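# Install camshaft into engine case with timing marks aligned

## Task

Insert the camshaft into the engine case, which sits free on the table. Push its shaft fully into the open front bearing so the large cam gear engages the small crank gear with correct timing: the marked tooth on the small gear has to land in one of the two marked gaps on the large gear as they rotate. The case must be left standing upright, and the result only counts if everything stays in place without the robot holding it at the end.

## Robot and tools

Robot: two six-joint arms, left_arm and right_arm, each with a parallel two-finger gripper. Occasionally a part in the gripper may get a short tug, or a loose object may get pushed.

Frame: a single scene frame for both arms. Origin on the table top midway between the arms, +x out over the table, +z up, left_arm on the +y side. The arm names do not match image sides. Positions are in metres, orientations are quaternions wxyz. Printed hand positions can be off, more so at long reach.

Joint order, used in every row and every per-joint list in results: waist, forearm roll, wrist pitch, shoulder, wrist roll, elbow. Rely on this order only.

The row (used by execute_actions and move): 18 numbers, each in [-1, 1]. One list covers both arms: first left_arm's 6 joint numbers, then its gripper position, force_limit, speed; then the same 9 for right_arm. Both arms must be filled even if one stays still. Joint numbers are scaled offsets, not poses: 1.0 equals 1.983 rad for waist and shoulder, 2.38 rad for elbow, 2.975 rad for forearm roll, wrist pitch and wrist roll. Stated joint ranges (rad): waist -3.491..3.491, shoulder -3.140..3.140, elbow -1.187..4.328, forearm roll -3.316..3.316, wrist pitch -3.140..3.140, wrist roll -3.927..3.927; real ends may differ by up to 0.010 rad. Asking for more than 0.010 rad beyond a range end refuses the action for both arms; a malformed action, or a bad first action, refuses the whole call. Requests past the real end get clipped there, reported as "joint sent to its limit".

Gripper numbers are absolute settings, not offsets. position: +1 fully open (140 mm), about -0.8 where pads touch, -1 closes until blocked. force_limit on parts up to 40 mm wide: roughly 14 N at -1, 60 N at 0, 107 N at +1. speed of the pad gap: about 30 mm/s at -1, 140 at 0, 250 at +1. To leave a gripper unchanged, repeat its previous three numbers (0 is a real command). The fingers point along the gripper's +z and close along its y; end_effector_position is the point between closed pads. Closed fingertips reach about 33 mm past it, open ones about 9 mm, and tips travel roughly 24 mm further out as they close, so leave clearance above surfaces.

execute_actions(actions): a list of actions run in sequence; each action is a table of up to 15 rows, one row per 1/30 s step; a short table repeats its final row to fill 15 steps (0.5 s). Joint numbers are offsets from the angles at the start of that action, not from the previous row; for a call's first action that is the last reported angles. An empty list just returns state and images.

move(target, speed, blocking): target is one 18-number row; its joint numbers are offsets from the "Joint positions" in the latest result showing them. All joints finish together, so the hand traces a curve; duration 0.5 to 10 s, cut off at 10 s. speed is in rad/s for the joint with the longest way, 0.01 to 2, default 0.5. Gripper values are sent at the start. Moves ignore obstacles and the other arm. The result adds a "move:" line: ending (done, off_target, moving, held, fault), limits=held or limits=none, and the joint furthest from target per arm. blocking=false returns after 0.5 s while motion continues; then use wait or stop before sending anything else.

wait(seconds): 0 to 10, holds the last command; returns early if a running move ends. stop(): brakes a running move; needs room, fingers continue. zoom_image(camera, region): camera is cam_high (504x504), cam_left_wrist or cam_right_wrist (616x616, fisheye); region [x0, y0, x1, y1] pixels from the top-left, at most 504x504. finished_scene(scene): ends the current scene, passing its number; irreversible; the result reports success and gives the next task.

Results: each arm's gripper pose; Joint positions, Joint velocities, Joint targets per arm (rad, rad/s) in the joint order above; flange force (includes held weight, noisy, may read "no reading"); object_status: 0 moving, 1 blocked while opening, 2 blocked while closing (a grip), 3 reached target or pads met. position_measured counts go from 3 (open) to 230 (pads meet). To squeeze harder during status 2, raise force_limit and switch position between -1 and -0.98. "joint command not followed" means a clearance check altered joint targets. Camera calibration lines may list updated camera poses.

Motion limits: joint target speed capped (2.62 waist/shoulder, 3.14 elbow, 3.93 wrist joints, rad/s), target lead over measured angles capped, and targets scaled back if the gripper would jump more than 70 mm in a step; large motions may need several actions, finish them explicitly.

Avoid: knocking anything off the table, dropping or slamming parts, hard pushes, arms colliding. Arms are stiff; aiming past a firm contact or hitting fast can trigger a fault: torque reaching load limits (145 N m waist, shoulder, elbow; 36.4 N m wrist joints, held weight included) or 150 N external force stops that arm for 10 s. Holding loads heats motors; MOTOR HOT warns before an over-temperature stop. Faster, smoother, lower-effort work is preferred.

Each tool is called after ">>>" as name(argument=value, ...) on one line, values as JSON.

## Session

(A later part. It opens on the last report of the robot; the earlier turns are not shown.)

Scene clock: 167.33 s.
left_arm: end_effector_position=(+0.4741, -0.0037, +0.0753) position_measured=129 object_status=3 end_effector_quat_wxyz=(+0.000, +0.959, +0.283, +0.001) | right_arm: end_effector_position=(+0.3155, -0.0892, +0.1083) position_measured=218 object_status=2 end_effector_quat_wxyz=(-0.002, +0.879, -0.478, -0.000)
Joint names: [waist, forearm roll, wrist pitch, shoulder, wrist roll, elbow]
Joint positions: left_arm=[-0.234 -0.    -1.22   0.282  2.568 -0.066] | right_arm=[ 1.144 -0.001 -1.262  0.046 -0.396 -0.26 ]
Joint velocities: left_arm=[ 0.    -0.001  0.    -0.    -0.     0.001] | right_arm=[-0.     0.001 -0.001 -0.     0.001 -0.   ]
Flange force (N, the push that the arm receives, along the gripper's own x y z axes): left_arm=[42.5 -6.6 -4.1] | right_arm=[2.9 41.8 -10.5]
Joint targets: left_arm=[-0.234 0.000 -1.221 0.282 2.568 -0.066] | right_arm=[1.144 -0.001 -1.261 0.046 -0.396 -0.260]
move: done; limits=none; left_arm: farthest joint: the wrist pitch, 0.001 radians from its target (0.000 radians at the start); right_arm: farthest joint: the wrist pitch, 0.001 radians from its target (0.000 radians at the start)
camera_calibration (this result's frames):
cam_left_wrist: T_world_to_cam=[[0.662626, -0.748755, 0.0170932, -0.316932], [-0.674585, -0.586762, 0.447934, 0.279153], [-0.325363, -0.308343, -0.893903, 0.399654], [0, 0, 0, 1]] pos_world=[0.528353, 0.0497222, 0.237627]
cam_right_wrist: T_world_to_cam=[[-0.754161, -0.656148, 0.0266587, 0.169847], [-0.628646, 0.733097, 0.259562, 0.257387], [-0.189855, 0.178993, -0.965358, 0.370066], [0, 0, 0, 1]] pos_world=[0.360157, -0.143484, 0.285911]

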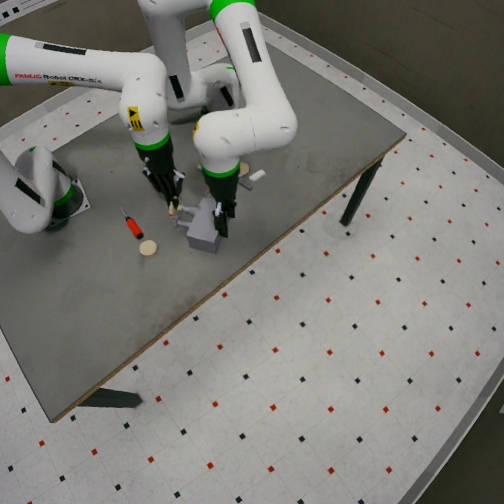

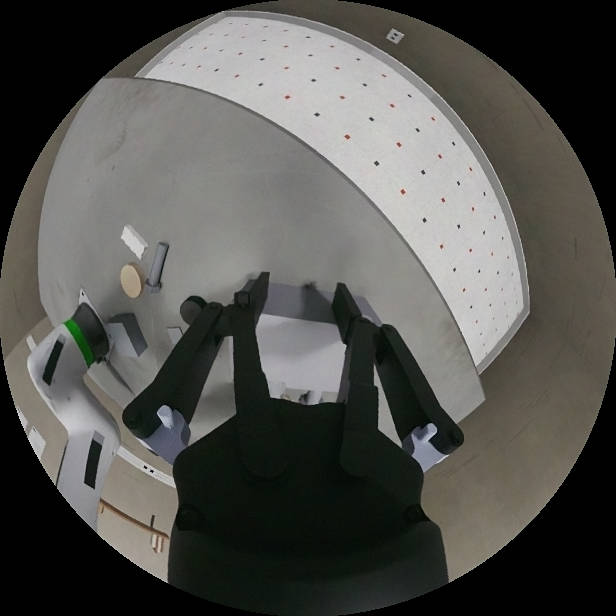

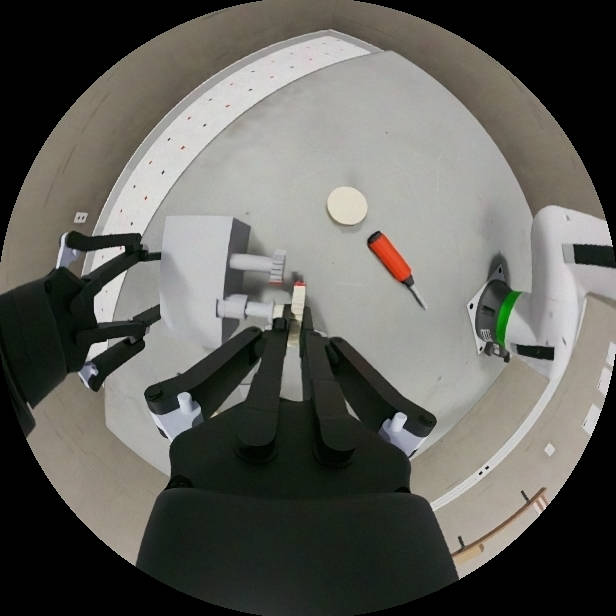

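>>> move(target=[0,0,0,0,0,0,0,0,0, 0.001,0,0,-0.0028,-0.0006,-0.0024,-0.6,0.3,-1], speed=0.015)

>>> move(target=[0,0,0,0,0,0,0,0,0, 0,0,-0.028,-0.0124,0,0.0235,-0.6,0.3,-1], speed=0.1)

>>> move(target=[0,0,0,0,0,0,0,0,0, 0.0176,0,0,-0.0432,-0.54,-0.036,-1,0.3,0], speed=0.8)

>>> move(target=[0,0,0,0,0,0,0,0,0, 0,0,0.05,0.023,0,-0.0437,-1,0.3,0], speed=0.1)

>>> zoom_image(camera="cam_right_wrist", region=[200,280,400,420])

Scene clock: 168.30 s.
left_arm: end_effector_position=(+0.4740, -0.0038, +0.0753) position_measured=129 object_status=3 end_effector_quat_wxyz=(+0.001, +0.959, +0.283, +0.001) | right_arm: end_effector_position=(+0.3136, -0.0905, +0.1083) position_measured=205 object_status=3 end_effector_quat_wxyz=(-0.001, +0.879, -0.477, -0.000)
Joint names: [waist, forearm roll, wrist pitch, shoulder, wrist roll, elbow]
Joint positions: left_arm=[-0.234  0.    -1.22   0.282  2.568 -0.066] | right_arm=[ 1.146 -0.001 -1.262  0.041 -0.398 -0.266]
Joint velocities: left_arm=[-0.002  0.    -0.    -0.002  0.    -0.001] | right_arm=[-0.    -0.     0.    -0.    -0.001 -0.   ]
Flange force (N, the push that the arm receives, along the gripper's own x y z axes): left_arm=[7.0 -4.8 4.2] | right_arm=[1.3 -3.5 -2.7]
Joint targets: left_arm=[-0.234 -0.000 -1.220 0.282 2.568 -0.066] | right_arm=[1.146 -0.001 -1.262 0.041 -0.398 -0.266]
move: done; limits=none; left_arm: farthest joint: the waist, 0.000 radians from its target (0.000 radians at the start); right_arm: farthest joint: the waist, 0.000 radians from its target (0.002 radians at the start)
camera_calibration (this result's frames):
cam_left_wrist: T_world_to_cam=[[0.662681, -0.748705, 0.0171546, -0.316989], [-0.674499, -0.586734, 0.4481, 0.279037], [-0.32543, -0.308518, -0.893819, 0.39966], [0, 0, 0, 1]] pos_world=[0.528334, 0.0496913, 0.237625]
cam_right_wrist: T_world_to_cam=[[-0.75403, -0.656295, 0.0267574, 0.167562], [-0.628776, 0.732994, 0.25954, 0.257141], [-0.189948, 0.178877, -0.965362, 0.369984], [0, 0, 0, 1]] pos_world=[0.358309, -0.144694, 0.285947]

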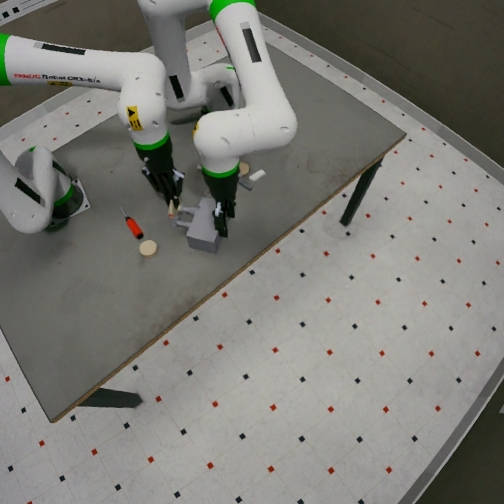

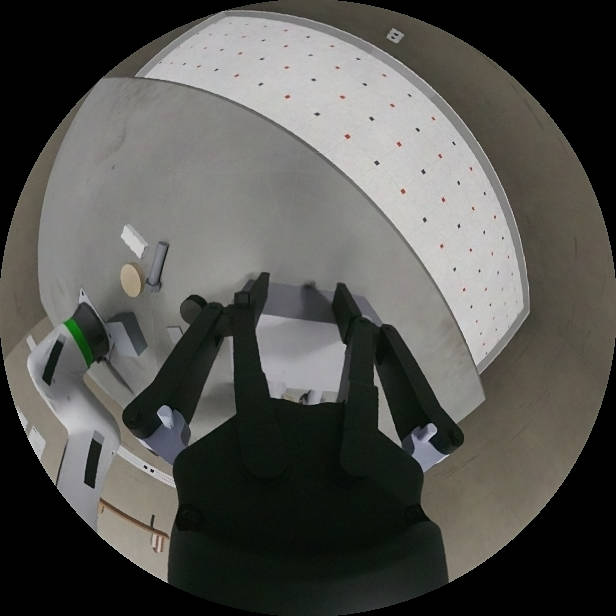

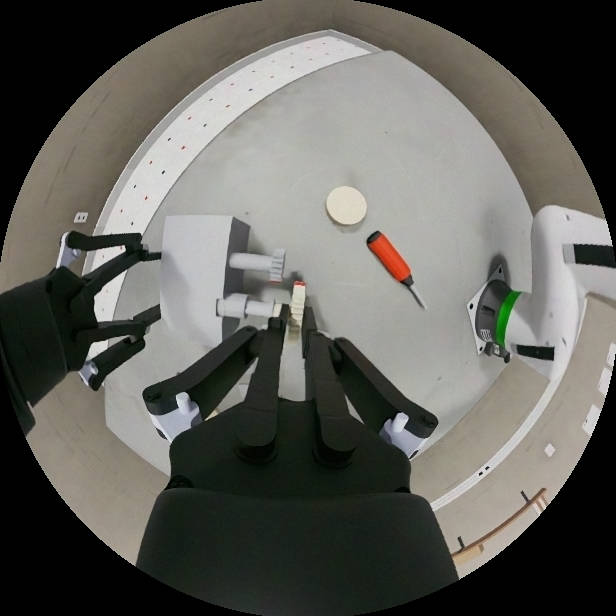

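Scene clock: 169.40 s.
left_arm: end_effector_position=(+0.4740, -0.0038, +0.0753) position_measured=129 object_status=3 end_effector_quat_wxyz=(+0.001, +0.959, +0.283, +0.001) | right_arm: end_effector_position=(+0.3125, -0.0921, +0.1420) position_measured=205 object_status=3 end_effector_quat_wxyz=(-0.000, +0.879, -0.477, -0.000)
Joint names: [waist, forearm roll, wrist pitch, shoulder, wrist roll, elbow]
Joint positions: left_arm=[-0.234  0.    -1.22   0.282  2.568 -0.066] | right_arm=[ 1.146 -0.001 -1.345  0.016 -0.398 -0.21 ]
Joint velocities: left_arm=[-0.    -0.     0.001  0.    -0.     0.002] | right_arm=[-0.     0.     0.    -0.     0.001  0.   ]
Flange force (N, the push that the arm receives, along the gripper's own x y z axes): left_arm=[6.9 -12.1 4.9] | right_arm=[1.1 -3.1 -1.4]
Joint targets: left_arm=[-0.234 0.000 -1.220 0.282 2.568 -0.066] | right_arm=[1.146 -0.001 -1.345 0.016 -0.398 -0.210]
move: done; limits=none; left_arm: farthest joint: the waist, 0.000 radians from its target (0.000 radians at the start); right_arm: farthest joint: the waist, 0.000 radians from its target (0.000 radians at the start)
camera_calibration (this result's frames):
cam_left_wrist: T_world_to_cam=[[0.662681, -0.748705, 0.0171649, -0.316995], [-0.674504, -0.586732, 0.448096, 0.279039], [-0.325421, -0.308522, -0.893821, 0.39966], [0, 0, 0, 1]] pos_world=[0.528337, 0.0496898, 0.237629]
cam_right_wrist: T_world_to_cam=[[-0.753925, -0.656299, 0.0294612, 0.16435], [-0.628441, 0.733541, 0.258805, 0.248954], [-0.191465, 0.176605, -0.96548, 0.402854], [0, 0, 0, 1]] pos_world=[0.357493, -0.145901, 0.319675]

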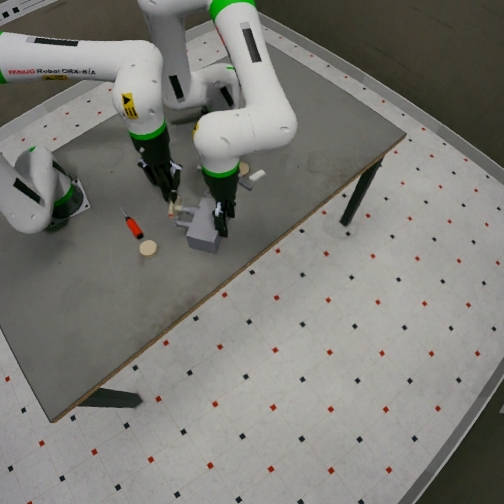

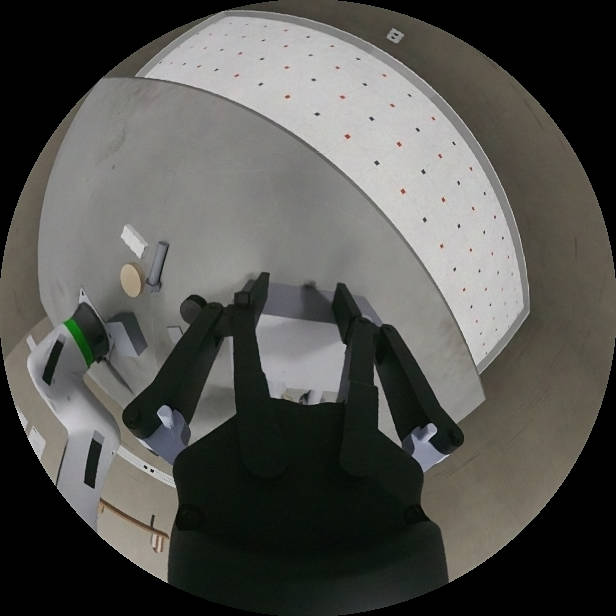

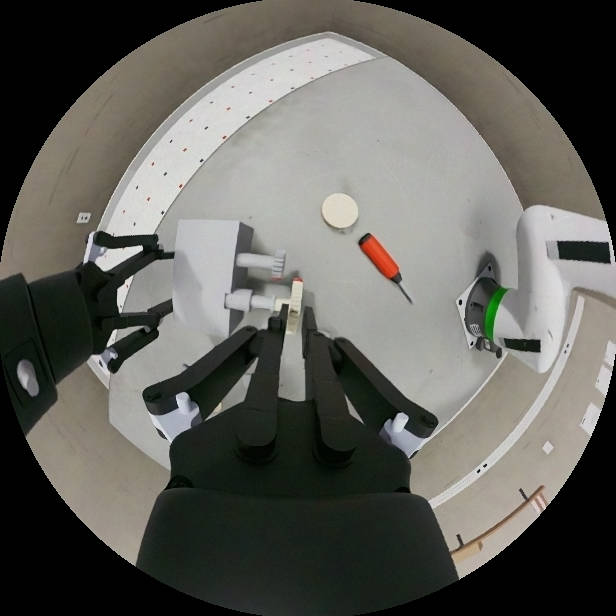

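Scene clock: 171.90 s.
left_arm: end_effector_position=(+0.4740, -0.0038, +0.0753) position_measured=129 object_status=3 end_effector_quat_wxyz=(+0.001, +0.959, +0.283, +0.001) | right_arm: end_effector_position=(+0.2838, -0.1098, +0.1411) position_measured=234 object_status=3 end_effector_quat_wxyz=(-0.000, -0.283, +0.959, +0.000)
Joint names: [waist, forearm roll, wrist pitch, shoulder, wrist roll, elbow]
Joint positions: left_arm=[-0.234  0.    -1.22   0.282  2.568 -0.066] | right_arm=[ 1.181 -0.001 -1.345 -0.07  -2.004 -0.295]
Joint velocities: left_arm=[-0.001  0.    -0.    -0.    -0.     0.001] | right_arm=[ 0.    -0.001 -0.    -0.     0.001  0.   ]
Flange force (N, the push that the arm receives, along the gripper's own x y z axes): left_arm=[4.0 -12.1 6.6] | right_arm=[-3.8 0.1 -2.2]
Joint targets: left_arm=[-0.234 0.000 -1.220 0.282 2.568 -0.066] | right_arm=[1.181 -0.001 -1.345 -0.070 -2.004 -0.295]
move: done; limits=none; left_arm: farthest joint: the waist, 0.000 radians from its target (0.000 radians at the start); right_arm: farthest joint: the waist, 0.000 radians from its target (0.035 radians at the start)
camera_calibration (this result's frames):
cam_left_wrist: T_world_to_cam=[[0.662681, -0.748705, 0.0171653, -0.316995], [-0.674504, -0.586732, 0.448096, 0.27904], [-0.32542, -0.308523, -0.893821, 0.39966], [0, 0, 0, 1]] pos_world=[0.528337, 0.0496898, 0.237629]
cam_right_wrist: T_world_to_cam=[[-0.65569, 0.754428, 0.030144, 0.258089], [0.734344, 0.627937, 0.257749, -0.154029], [0.175525, 0.19114, -0.965742, 0.297068], [0, 0, 0, 1]] pos_world=[0.230194, -0.154771, 0.318812]

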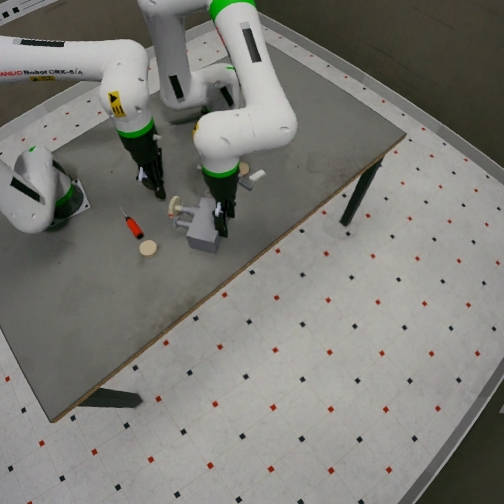

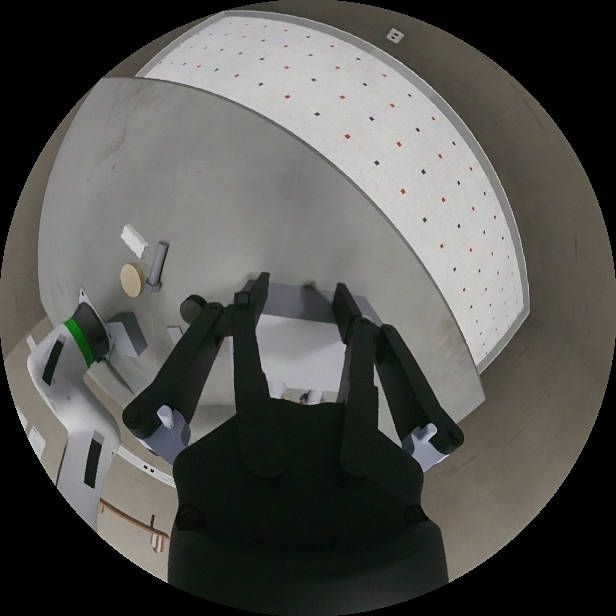

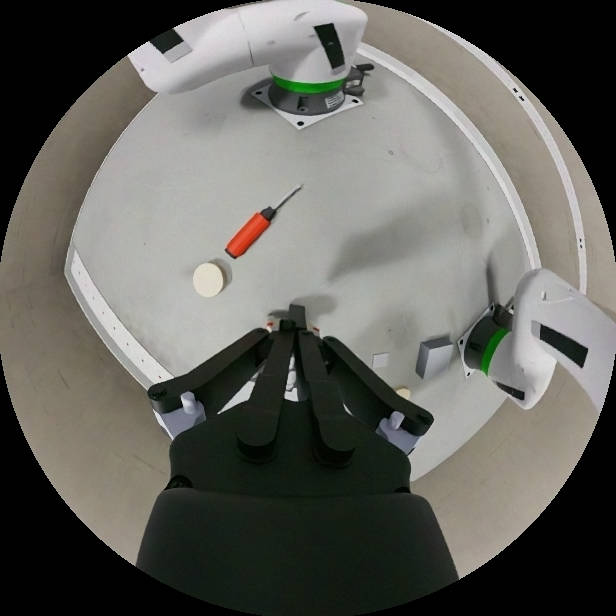

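Scene clock: 173.67 s.
left_arm: end_effector_position=(+0.4740, -0.0038, +0.0753) position_measured=129 object_status=3 end_effector_quat_wxyz=(+0.001, +0.959, +0.283, +0.001) | right_arm: end_effector_position=(+0.2835, -0.1104, +0.0806) position_measured=234 object_status=3 end_effector_quat_wxyz=(-0.001, -0.283, +0.959, +0.000)
Joint names: [waist, forearm roll, wrist pitch, shoulder, wrist roll, elbow]
Joint positions: left_arm=[-0.234  0.    -1.22   0.282  2.568 -0.066] | right_arm=[ 1.181 -0.001 -1.196 -0.024 -2.004 -0.399]
Joint velocities: left_arm=[-0.001  0.001 -0.001  0.001 -0.     0.002] | right_arm=[ 0.001  0.001  0.     0.    -0.    -0.   ]
Flange force (N, the push that the arm receives, along the gripper's own x y z axes): left_arm=[4.5 -7.2 4.8] | right_arm=[-3.8 -0.7 -1.4]
Joint targets: left_arm=[-0.234 0.000 -1.220 0.282 2.568 -0.066] | right_arm=[1.181 -0.001 -1.196 -0.024 -2.004 -0.399]
move: done; limits=none; left_arm: farthest joint: the waist, 0.000 radians from its target (0.000 radians at the start); right_arm: farthest joint: the waist, 0.000 radians from its target (0.000 radians at the start)
camera_calibration (this result's frames):
cam_left_wrist: T_world_to_cam=[[0.662681, -0.748705, 0.0171651, -0.316995], [-0.674504, -0.586732, 0.448096, 0.279039], [-0.32542, -0.308523, -0.893821, 0.39966], [0, 0, 0, 1]] pos_world=[0.528337, 0.0496899, 0.237629]
cam_right_wrist: T_world_to_cam=[[-0.65558, 0.754535, 0.0298597, 0.260123], [0.734533, 0.628033, 0.256973, -0.137794], [0.175143, 0.1904, -0.965957, 0.238853], [0, 0, 0, 1]] pos_world=[0.229913, -0.15521, 0.258364]

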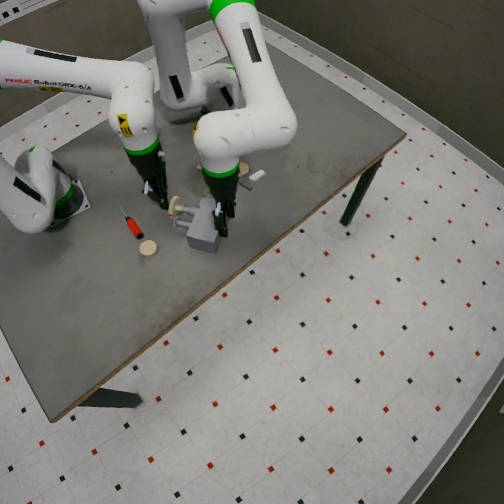

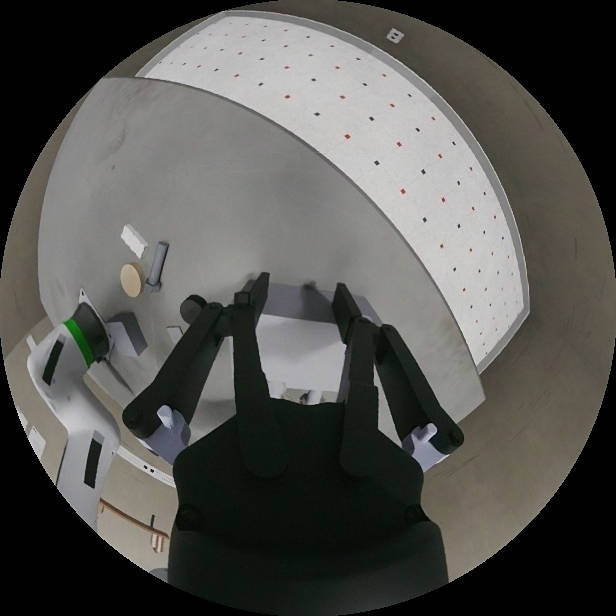

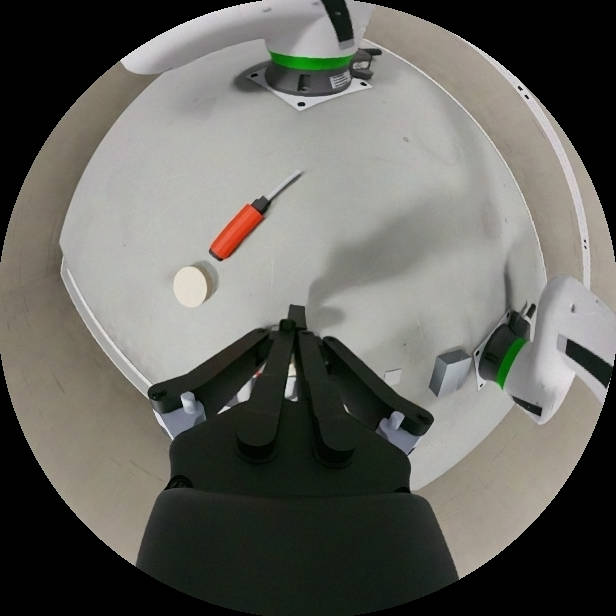

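Region (200, 280, 400, 420) of cam_right_wrist's 616x616 image, scaled by 2.520, with more detail than that image has; it fills the top 353 rows of this view, and the rest is white.

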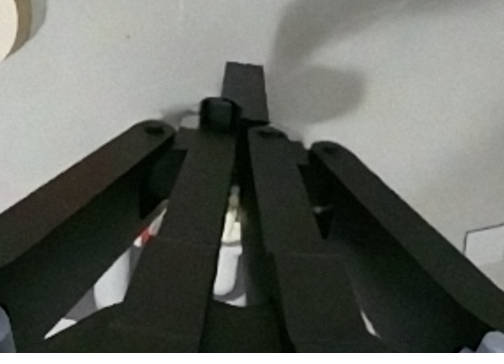

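>>> move(target=[0,0,0,0,0,0,0,0,0, -0.008,0,0,0,0.0054,0.0126,-1,0.3,0], speed=0.02)

>>> move(target=[0,0,0,0,0,0,0,0,0, -0.002,0,0,0.005,0.0013,0.0042,-1,0.3,0], speed=0.01)

Scene clock: 175.57 s.
left_arm: end_effector_position=(+0.4740, -0.0038, +0.0753) position_measured=129 object_status=3 end_effector_quat_wxyz=(+0.001, +0.959, +0.283, +0.001) | right_arm: end_effector_position=(+0.2959, -0.1027, +0.0928) position_measured=234 object_status=3 end_effector_quat_wxyz=(+0.011, -0.283, +0.959, +0.010)
Joint names: [waist, forearm roll, wrist pitch, shoulder, wrist roll, elbow]
Joint positions: left_arm=[-0.234  0.    -1.22   0.282  2.568 -0.066] | right_arm=[ 1.165 -0.001 -1.196 -0.024 -1.988 -0.369]
Joint velocities: left_arm=[ 0.002  0.     0.001  0.    -0.001  0.002] | right_arm=[-0.001  0.001  0.     0.    -0.     0.   ]
Flange force (N, the push that the arm receives, along the gripper's own x y z axes): left_arm=[6.0 -10.0 6.6] | right_arm=[-1.8 -1.0 -1.6]
Joint targets: left_arm=[-0.234 0.000 -1.220 0.282 2.568 -0.066] | right_arm=[1.165 -0.001 -1.196 -0.024 -1.988 -0.369]
move: done; limits=none; left_arm: farthest joint: the waist, 0.000 radians from its target (0.000 radians at the start); right_arm: farthest joint: the waist, 0.000 radians from its target (0.016 radians at the start)
camera_calibration (this result's frames):
cam_left_wrist: T_world_to_cam=[[0.662681, -0.748705, 0.017165, -0.316995], [-0.674504, -0.586732, 0.448096, 0.279039], [-0.32542, -0.308522, -0.893821, 0.39966], [0, 0, 0, 1]] pos_world=[0.528337, 0.0496899, 0.237629]
cam_right_wrist: T_world_to_cam=[[-0.656288, 0.753551, 0.0380431, 0.261455], [0.72997, 0.62138, 0.284657, -0.156786], [0.190864, 0.214587, -0.957874, 0.244086], [0, 0, 0, 1]] pos_world=[0.239452, -0.151974, 0.268487]

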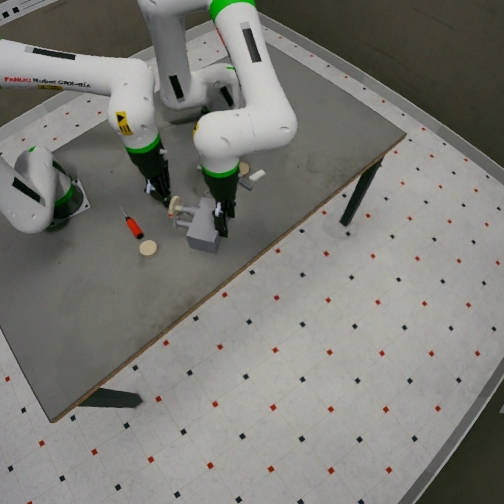

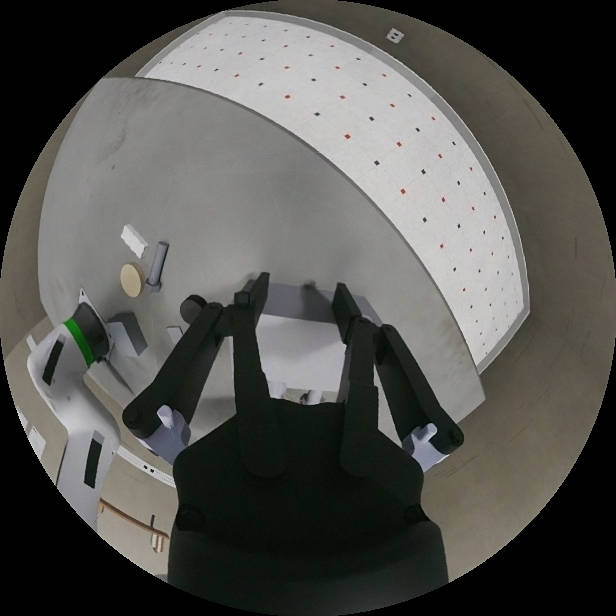

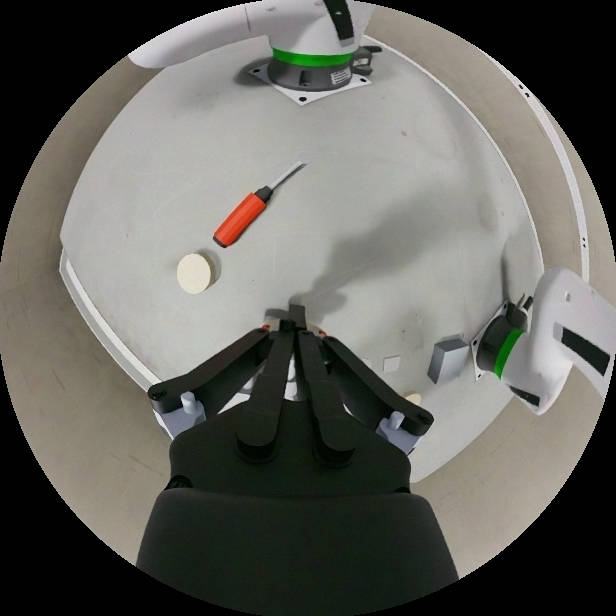

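Scene clock: 176.80 s.
left_arm: end_effector_position=(+0.4741, -0.0038, +0.0753) position_measured=129 object_status=3 end_effector_quat_wxyz=(+0.001, +0.959, +0.283, +0.001) | right_arm: end_effector_position=(+0.2991, -0.1007, +0.0929) position_measured=234 object_status=3 end_effector_quat_wxyz=(+0.011, -0.283, +0.959, +0.010)
Joint names: [waist, forearm roll, wrist pitch, shoulder, wrist roll, elbow]
Joint positions: left_arm=[-0.234 -0.    -1.22   0.282  2.568 -0.066] | right_arm=[ 1.161 -0.001 -1.197 -0.014 -1.984 -0.36 ]
Joint velocities: left_arm=[-0.001  0.001 -0.002 -0.001 -0.     0.   ] | right_arm=[ 0.    -0.001 -0.    -0.    -0.001  0.   ]
Flange force (N, the push that the arm receives, along the gripper's own x y z axes): left_arm=[41.5 -6.4 0.3] | right_arm=[48.5 -3.2 -26.3]
Joint targets: left_arm=[-0.234 0.000 -1.220 0.282 2.568 -0.066] | right_arm=[1.161 -0.001 -1.196 -0.014 -1.984 -0.359]
move: done; limits=none; left_arm: farthest joint: the waist, 0.000 radians from its target (0.000 radians at the start); right_arm: farthest joint: the wrist pitch, 0.001 radians from its target (0.000 radians at the start)
camera_calibration (this result's frames):
cam_left_wrist: T_world_to_cam=[[0.662635, -0.748744, 0.0172424, -0.317006], [-0.674628, -0.586729, 0.447913, 0.279178], [-0.325255, -0.308435, -0.893911, 0.399619], [0, 0, 0, 1]] pos_world=[0.528379, 0.0497021, 0.237642]
cam_right_wrist: T_world_to_cam=[[-0.656186, 0.753645, 0.0379245, 0.262039], [0.73009, 0.621367, 0.284381, -0.160418], [0.190757, 0.214295, -0.957961, 0.243136], [0, 0, 0, 1]] pos_world=[0.242686, -0.149909, 0.268597]

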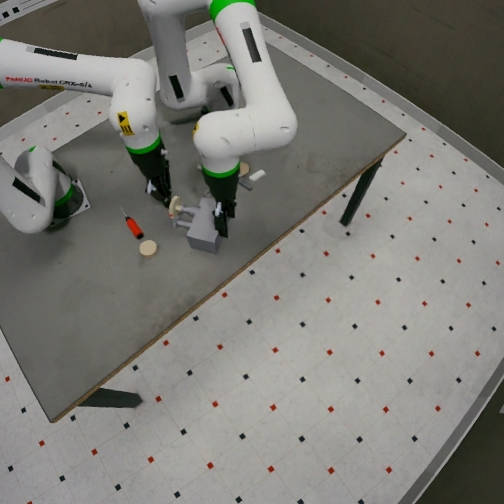

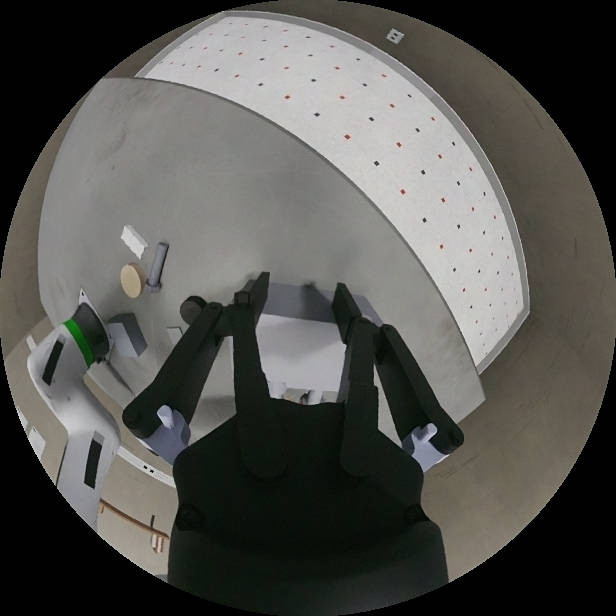

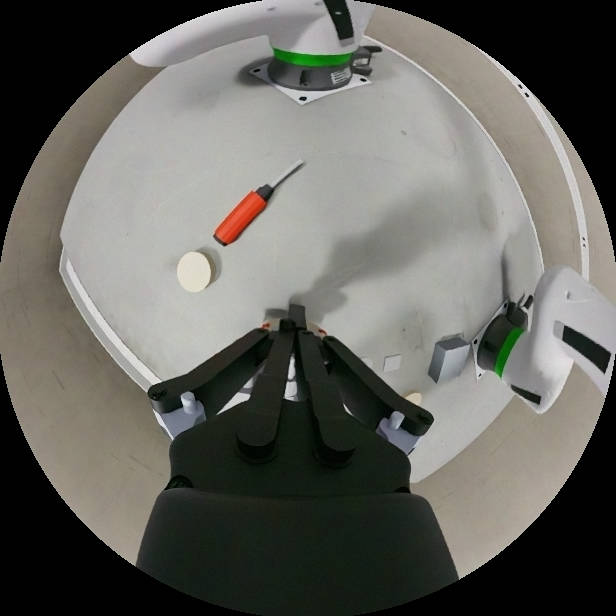

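Downward friction jams it; raise while pressing (~0.6 mm).

>>> move(target=[0,0,0,0,0,0,0,0,0, 0,0,-0.0002,-0.0002,0,0.0008,-1,0.3,0], speed=0.01)

Scene clock: 177.60 s.
left_arm: end_effector_position=(+0.4741, -0.0038, +0.0753) position_measured=129 object_status=3 end_effector_quat_wxyz=(+0.001, +0.959, +0.283, +0.001) | right_arm: end_effector_position=(+0.2996, -0.1001, +0.0938) position_measured=234 object_status=3 end_effector_quat_wxyz=(+0.011, -0.283, +0.959, +0.010)
Joint names: [waist, forearm roll, wrist pitch, shoulder, wrist roll, elbow]
Joint positions: left_arm=[-0.234 -0.    -1.22   0.282  2.568 -0.066] | right_arm=[ 1.161 -0.001 -1.197 -0.014 -1.984 -0.358]
Joint velocities: left_arm=[-0.001  0.    -0.001 -0.    -0.    -0.001] | right_arm=[-0.001  0.001 -0.002  0.    -0.    -0.   ]
Flange force (N, the push that the arm receives, along the gripper's own x y z axes): left_arm=[18.3 -9.2 4.7] | right_arm=[3.1 -1.0 -2.8]
Joint targets: left_arm=[-0.234 -0.000 -1.220 0.282 2.568 -0.066] | right_arm=[1.161 -0.001 -1.197 -0.014 -1.984 -0.358]
move: done; limits=none; left_arm: farthest joint: the waist, 0.000 radians from its target (0.000 radians at the start); right_arm: farthest joint: the elbow, 0.001 radians from its target (0.001 radians at the start)
camera_calibration (this result's frames):
cam_left_wrist: T_world_to_cam=[[0.662636, -0.748744, 0.0172161, -0.316995], [-0.674616, -0.586734, 0.447924, 0.279168], [-0.325279, -0.308425, -0.893906, 0.399628], [0, 0, 0, 1]] pos_world=[0.528374, 0.0497044, 0.237642]
cam_right_wrist: T_world_to_cam=[[-0.656201, 0.753608, 0.038419, 0.26175], [0.729825, 0.620909, 0.286055, -0.161573], [0.191718, 0.215749, -0.957443, 0.24363], [0, 0, 0, 1]] pos_world=[0.242972, -0.149498, 0.269424]

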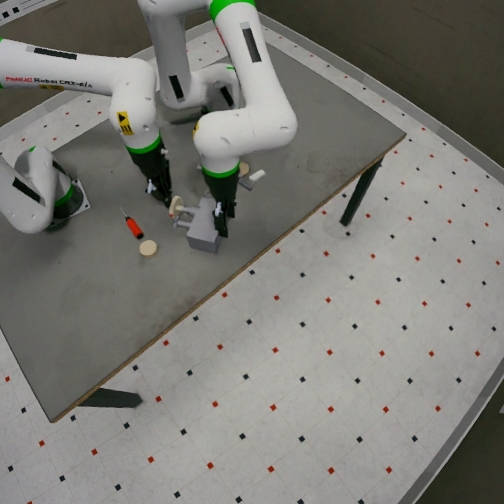

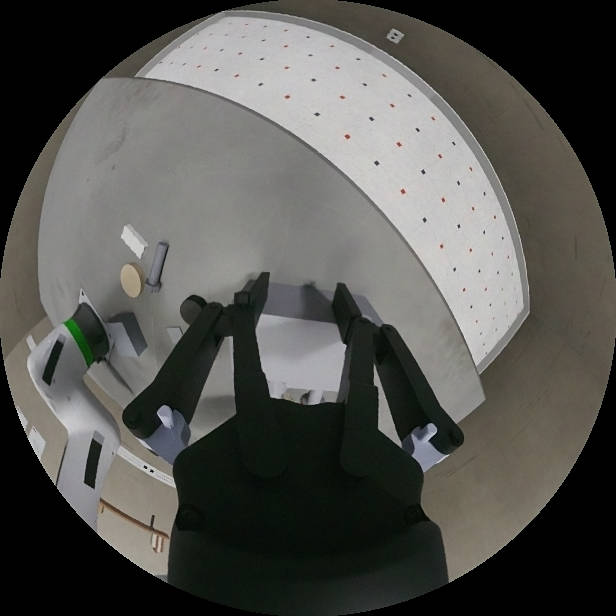

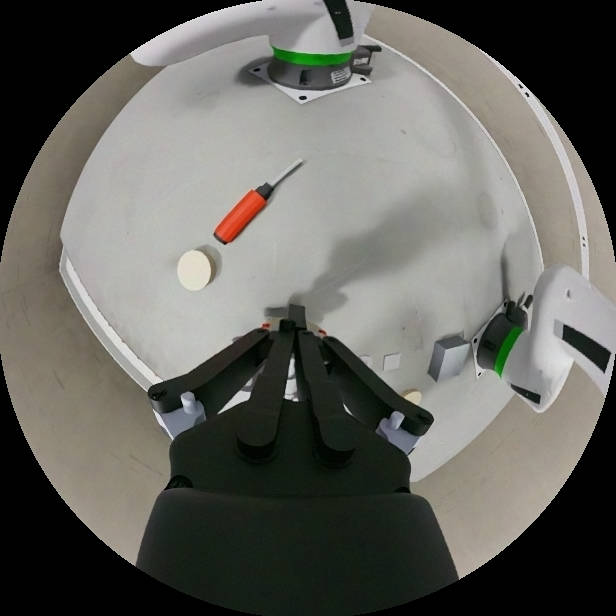

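Freed. Advance with slight upward slope.

>>> move(target=[0,0,0,0,0,0,0,0,0, -0.002,0,0,0.0042,0.0013,0.004,-1,0.3,0], speed=0.01)

Scene clock: 178.87 s.
left_arm: end_effector_position=(+0.4741, -0.0038, +0.0753) position_measured=129 object_status=3 end_effector_quat_wxyz=(+0.001, +0.959, +0.283, +0.001) | right_arm: end_effector_position=(+0.3028, -0.0981, +0.0943) position_measured=234 object_status=3 end_effector_quat_wxyz=(+0.012, -0.283, +0.959, +0.011)
Joint names: [waist, forearm roll, wrist pitch, shoulder, wrist roll, elbow]
Joint positions: left_arm=[-0.234 -0.    -1.22   0.282  2.568 -0.066] | right_arm=[ 1.157 -0.001 -1.197 -0.006 -1.98  -0.348]
Joint velocities: left_arm=[ 0.     0.    -0.001 -0.001  0.    -0.001] | right_arm=[ 0.001  0.001 -0.001  0.     0.     0.   ]
Flange force (N, the push that the arm receives, along the gripper's own x y z axes): left_arm=[17.7 -10.1 3.1] | right_arm=[13.0 -4.2 -2.4]
Joint targets: left_arm=[-0.234 -0.000 -1.220 0.282 2.568 -0.066] | right_arm=[1.157 -0.001 -1.197 -0.006 -1.980 -0.348]
move: done; limits=none; left_arm: farthest joint: the waist, 0.000 radians from its target (0.000 radians at the start); right_arm: farthest joint: the waist, 0.000 radians from its target (0.004 radians at the start)
camera_calibration (this result's frames):
cam_left_wrist: T_world_to_cam=[[0.662636, -0.748744, 0.0172346, -0.317003], [-0.674625, -0.58673, 0.447916, 0.279175], [-0.325262, -0.308432, -0.893909, 0.399622], [0, 0, 0, 1]] pos_world=[0.528377, 0.0497028, 0.237642]
cam_right_wrist: T_world_to_cam=[[-0.656144, 0.753647, 0.0386034, 0.262349], [0.729701, 0.620593, 0.287056, -0.165414], [0.192382, 0.216519, -0.957136, 0.242923], [0, 0, 0, 1]] pos_world=[0.246108, -0.147661, 0.269866]

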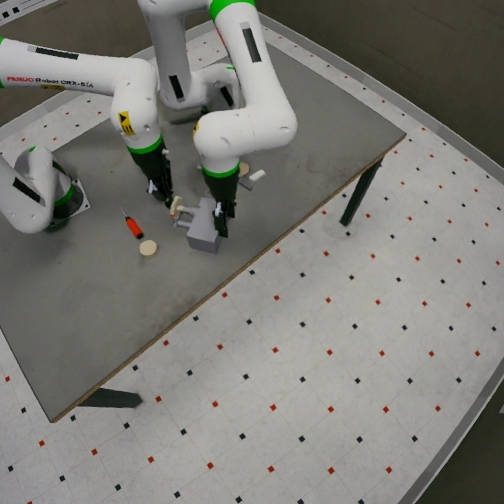

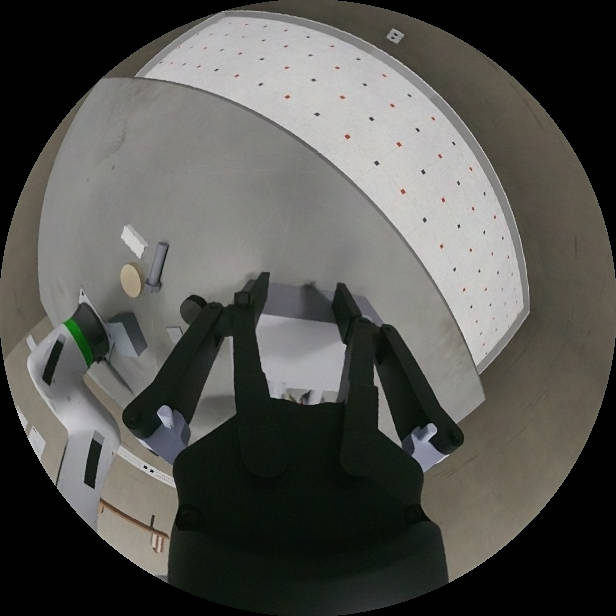

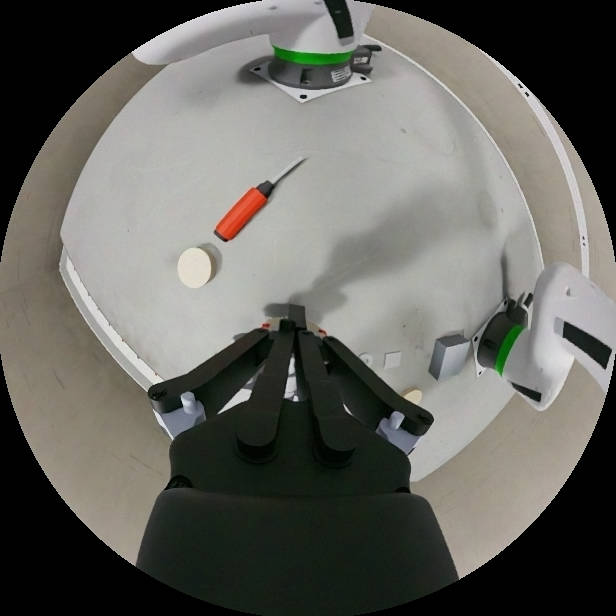

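>>> move(target=[0,0,0,0,0,0,0,0,0, -0.0015,0,0,0.0036,0.001,0.0034,-1,0.3,0], speed=0.01)

>>> zoom_image(camera="cam_high", region=[150,185,210,245])

Scene clock: 180.03 s.
left_arm: end_effector_position=(+0.4741, -0.0038, +0.0753) position_measured=129 object_status=3 end_effector_quat_wxyz=(+0.001, +0.959, +0.283, +0.001) | right_arm: end_effector_position=(+0.3055, -0.0962, +0.0947) position_measured=234 object_status=3 end_effector_quat_wxyz=(+0.012, -0.283, +0.959, +0.011)
Joint names: [waist, forearm roll, wrist pitch, shoulder, wrist roll, elbow]
Joint positions: left_arm=[-0.234 -0.    -1.22   0.282  2.568 -0.066] | right_arm=[ 1.154 -0.001 -1.197  0.001 -1.977 -0.34 ]
Joint velocities: left_arm=[-0.     0.    -0.002  0.001  0.     0.   ] | right_arm=[-0.     0.001  0.    -0.    -0.     0.   ]
Flange force (N, the push that the arm receives, along the gripper's own x y z axes): left_arm=[24.2 -4.8 3.1] | right_arm=[22.0 -4.7 1.0]
Joint targets: left_arm=[-0.234 -0.000 -1.220 0.282 2.568 -0.066] | right_arm=[1.154 -0.001 -1.197 0.001 -1.977 -0.340]
move: done; limits=none; left_arm: farthest joint: the waist, 0.000 radians from its target (0.000 radians at the start); right_arm: farthest joint: the waist, 0.000 radians from its target (0.003 radians at the start)
camera_calibration (this result's frames):
cam_left_wrist: T_world_to_cam=[[0.662636, -0.748744, 0.0172348, -0.317003], [-0.674625, -0.58673, 0.447916, 0.279175], [-0.325262, -0.308432, -0.893909, 0.399622], [0, 0, 0, 1]] pos_world=[0.528377, 0.0497028, 0.237642]
cam_right_wrist: T_world_to_cam=[[-0.656152, 0.75363, 0.0388114, 0.262695], [0.729553, 0.620361, 0.287932, -0.168677], [0.192917, 0.217242, -0.956864, 0.242265], [0, 0, 0, 1]] pos_world=[0.24869, -0.145964, 0.270187]

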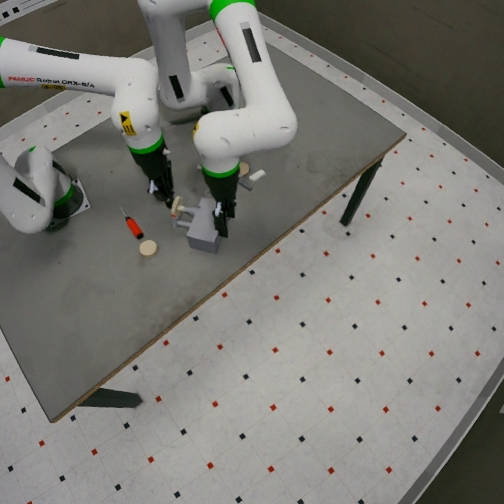

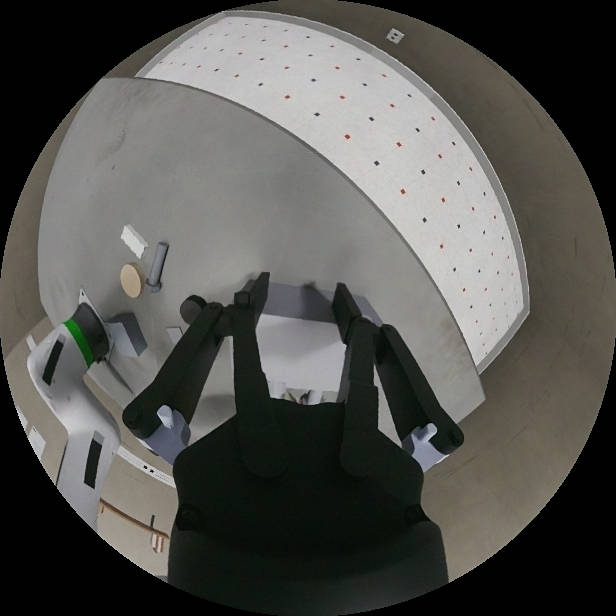

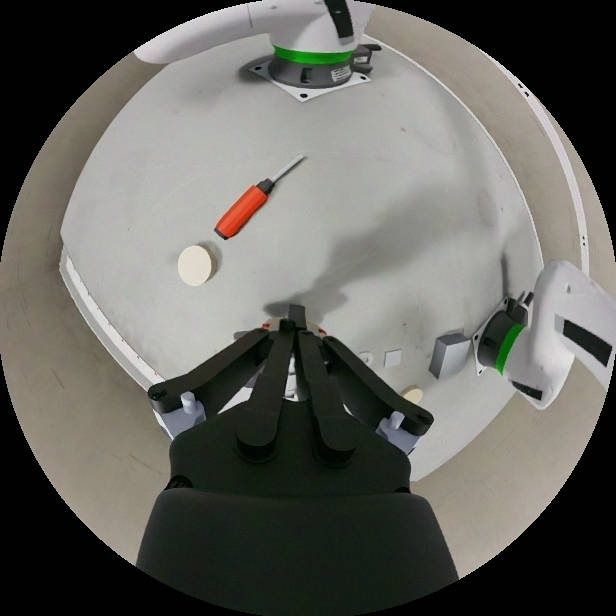

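Region (150, 185, 210, 245) of cam_high's 504x504 image, scaled by 8.400, with more detail than that image has.

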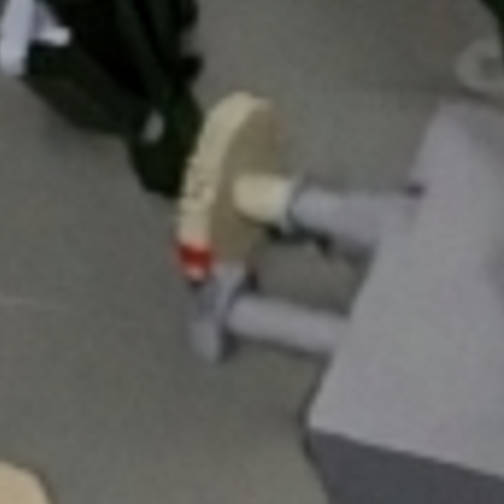

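>>> move(target=[0,0,0,0,0,0,0,0,0, -0.0013,0,0,0.0036,0.0009,0.0031,-1,0.3,0], speed=0.01)

>>> zoom_image(camera="cam_right_wrist", region=[220,300,340,360])

Scene clock: 181.17 s.
left_arm: end_effector_position=(+0.4741, -0.0038, +0.0753) position_measured=129 object_status=3 end_effector_quat_wxyz=(+0.001, +0.959, +0.283, +0.001) | right_arm: end_effector_position=(+0.3079, -0.0946, +0.0948) position_measured=234 object_status=3 end_effector_quat_wxyz=(+0.012, -0.283, +0.959, +0.011)
Joint names: [waist, forearm roll, wrist pitch, shoulder, wrist roll, elbow]
Joint positions: left_arm=[-0.234 -0.    -1.22   0.282  2.568 -0.066] | right_arm=[ 1.152 -0.001 -1.197  0.008 -1.975 -0.333]
Joint velocities: left_arm=[ 0.001 -0.001  0.001  0.     0.     0.001] | right_arm=[-0.    -0.002  0.001  0.     0.     0.   ]
Flange force (N, the push that the arm receives, along the gripper's own x y z axes): left_arm=[25.9 -13.0 4.8] | right_arm=[21.8 -4.4 4.5]
Joint targets: left_arm=[-0.234 -0.000 -1.220 0.282 2.568 -0.066] | right_arm=[1.152 -0.001 -1.197 0.008 -1.975 -0.333]
move: done; limits=none; left_arm: farthest joint: the waist, 0.000 radians from its target (0.000 radians at the start); right_arm: farthest joint: the waist, 0.000 radians from its target (0.003 radians at the start)
camera_calibration (this result's frames):
cam_left_wrist: T_world_to_cam=[[0.662635, -0.748744, 0.0172382, -0.317004], [-0.674626, -0.586729, 0.447915, 0.279176], [-0.325259, -0.308434, -0.89391, 0.399621], [0, 0, 0, 1]] pos_world=[0.528378, 0.0497024, 0.237642]
cam_right_wrist: T_world_to_cam=[[-0.656234, 0.75356, 0.0387885, 0.263048], [0.729433, 0.62039, 0.288173, -0.171463], [0.193092, 0.217403, -0.956792, 0.241478], [0, 0, 0, 1]] pos_world=[0.251064, -0.144347, 0.270252]

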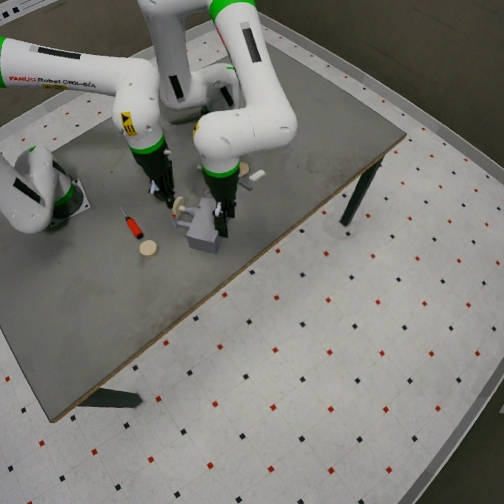

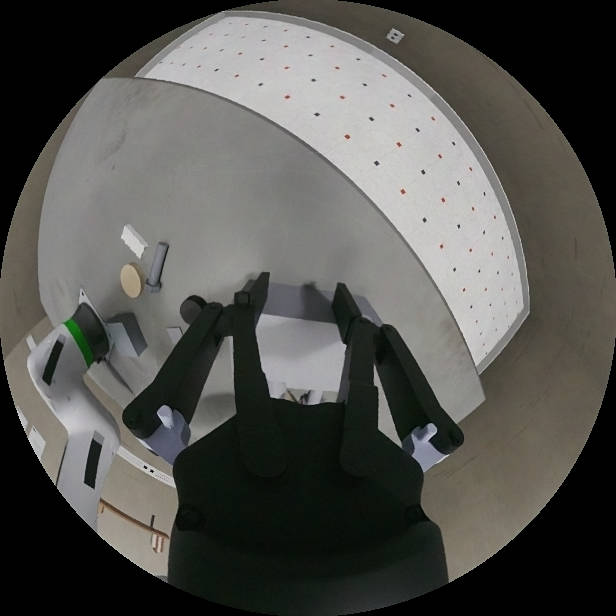

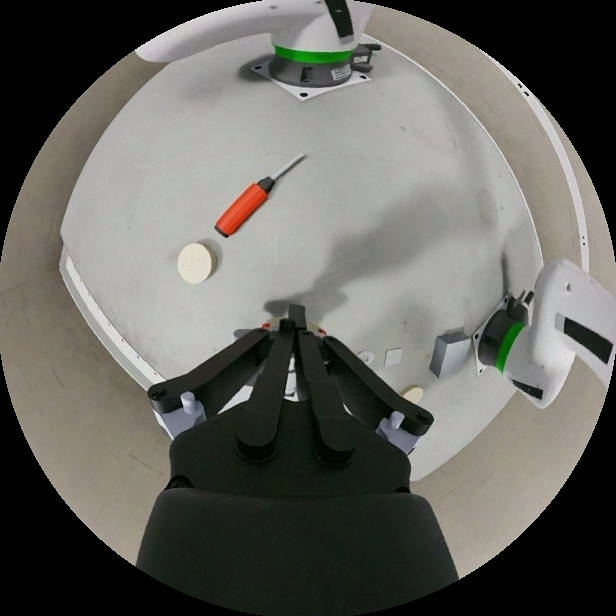

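Region (220, 300, 340, 360) of cam_right_wrist's 616x616 image, scaled by 4.200, with more detail than that image has.

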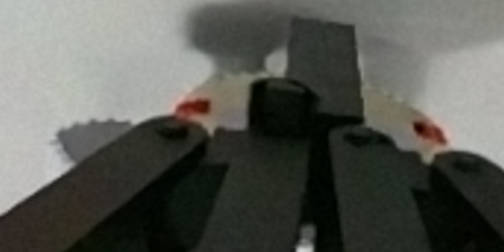

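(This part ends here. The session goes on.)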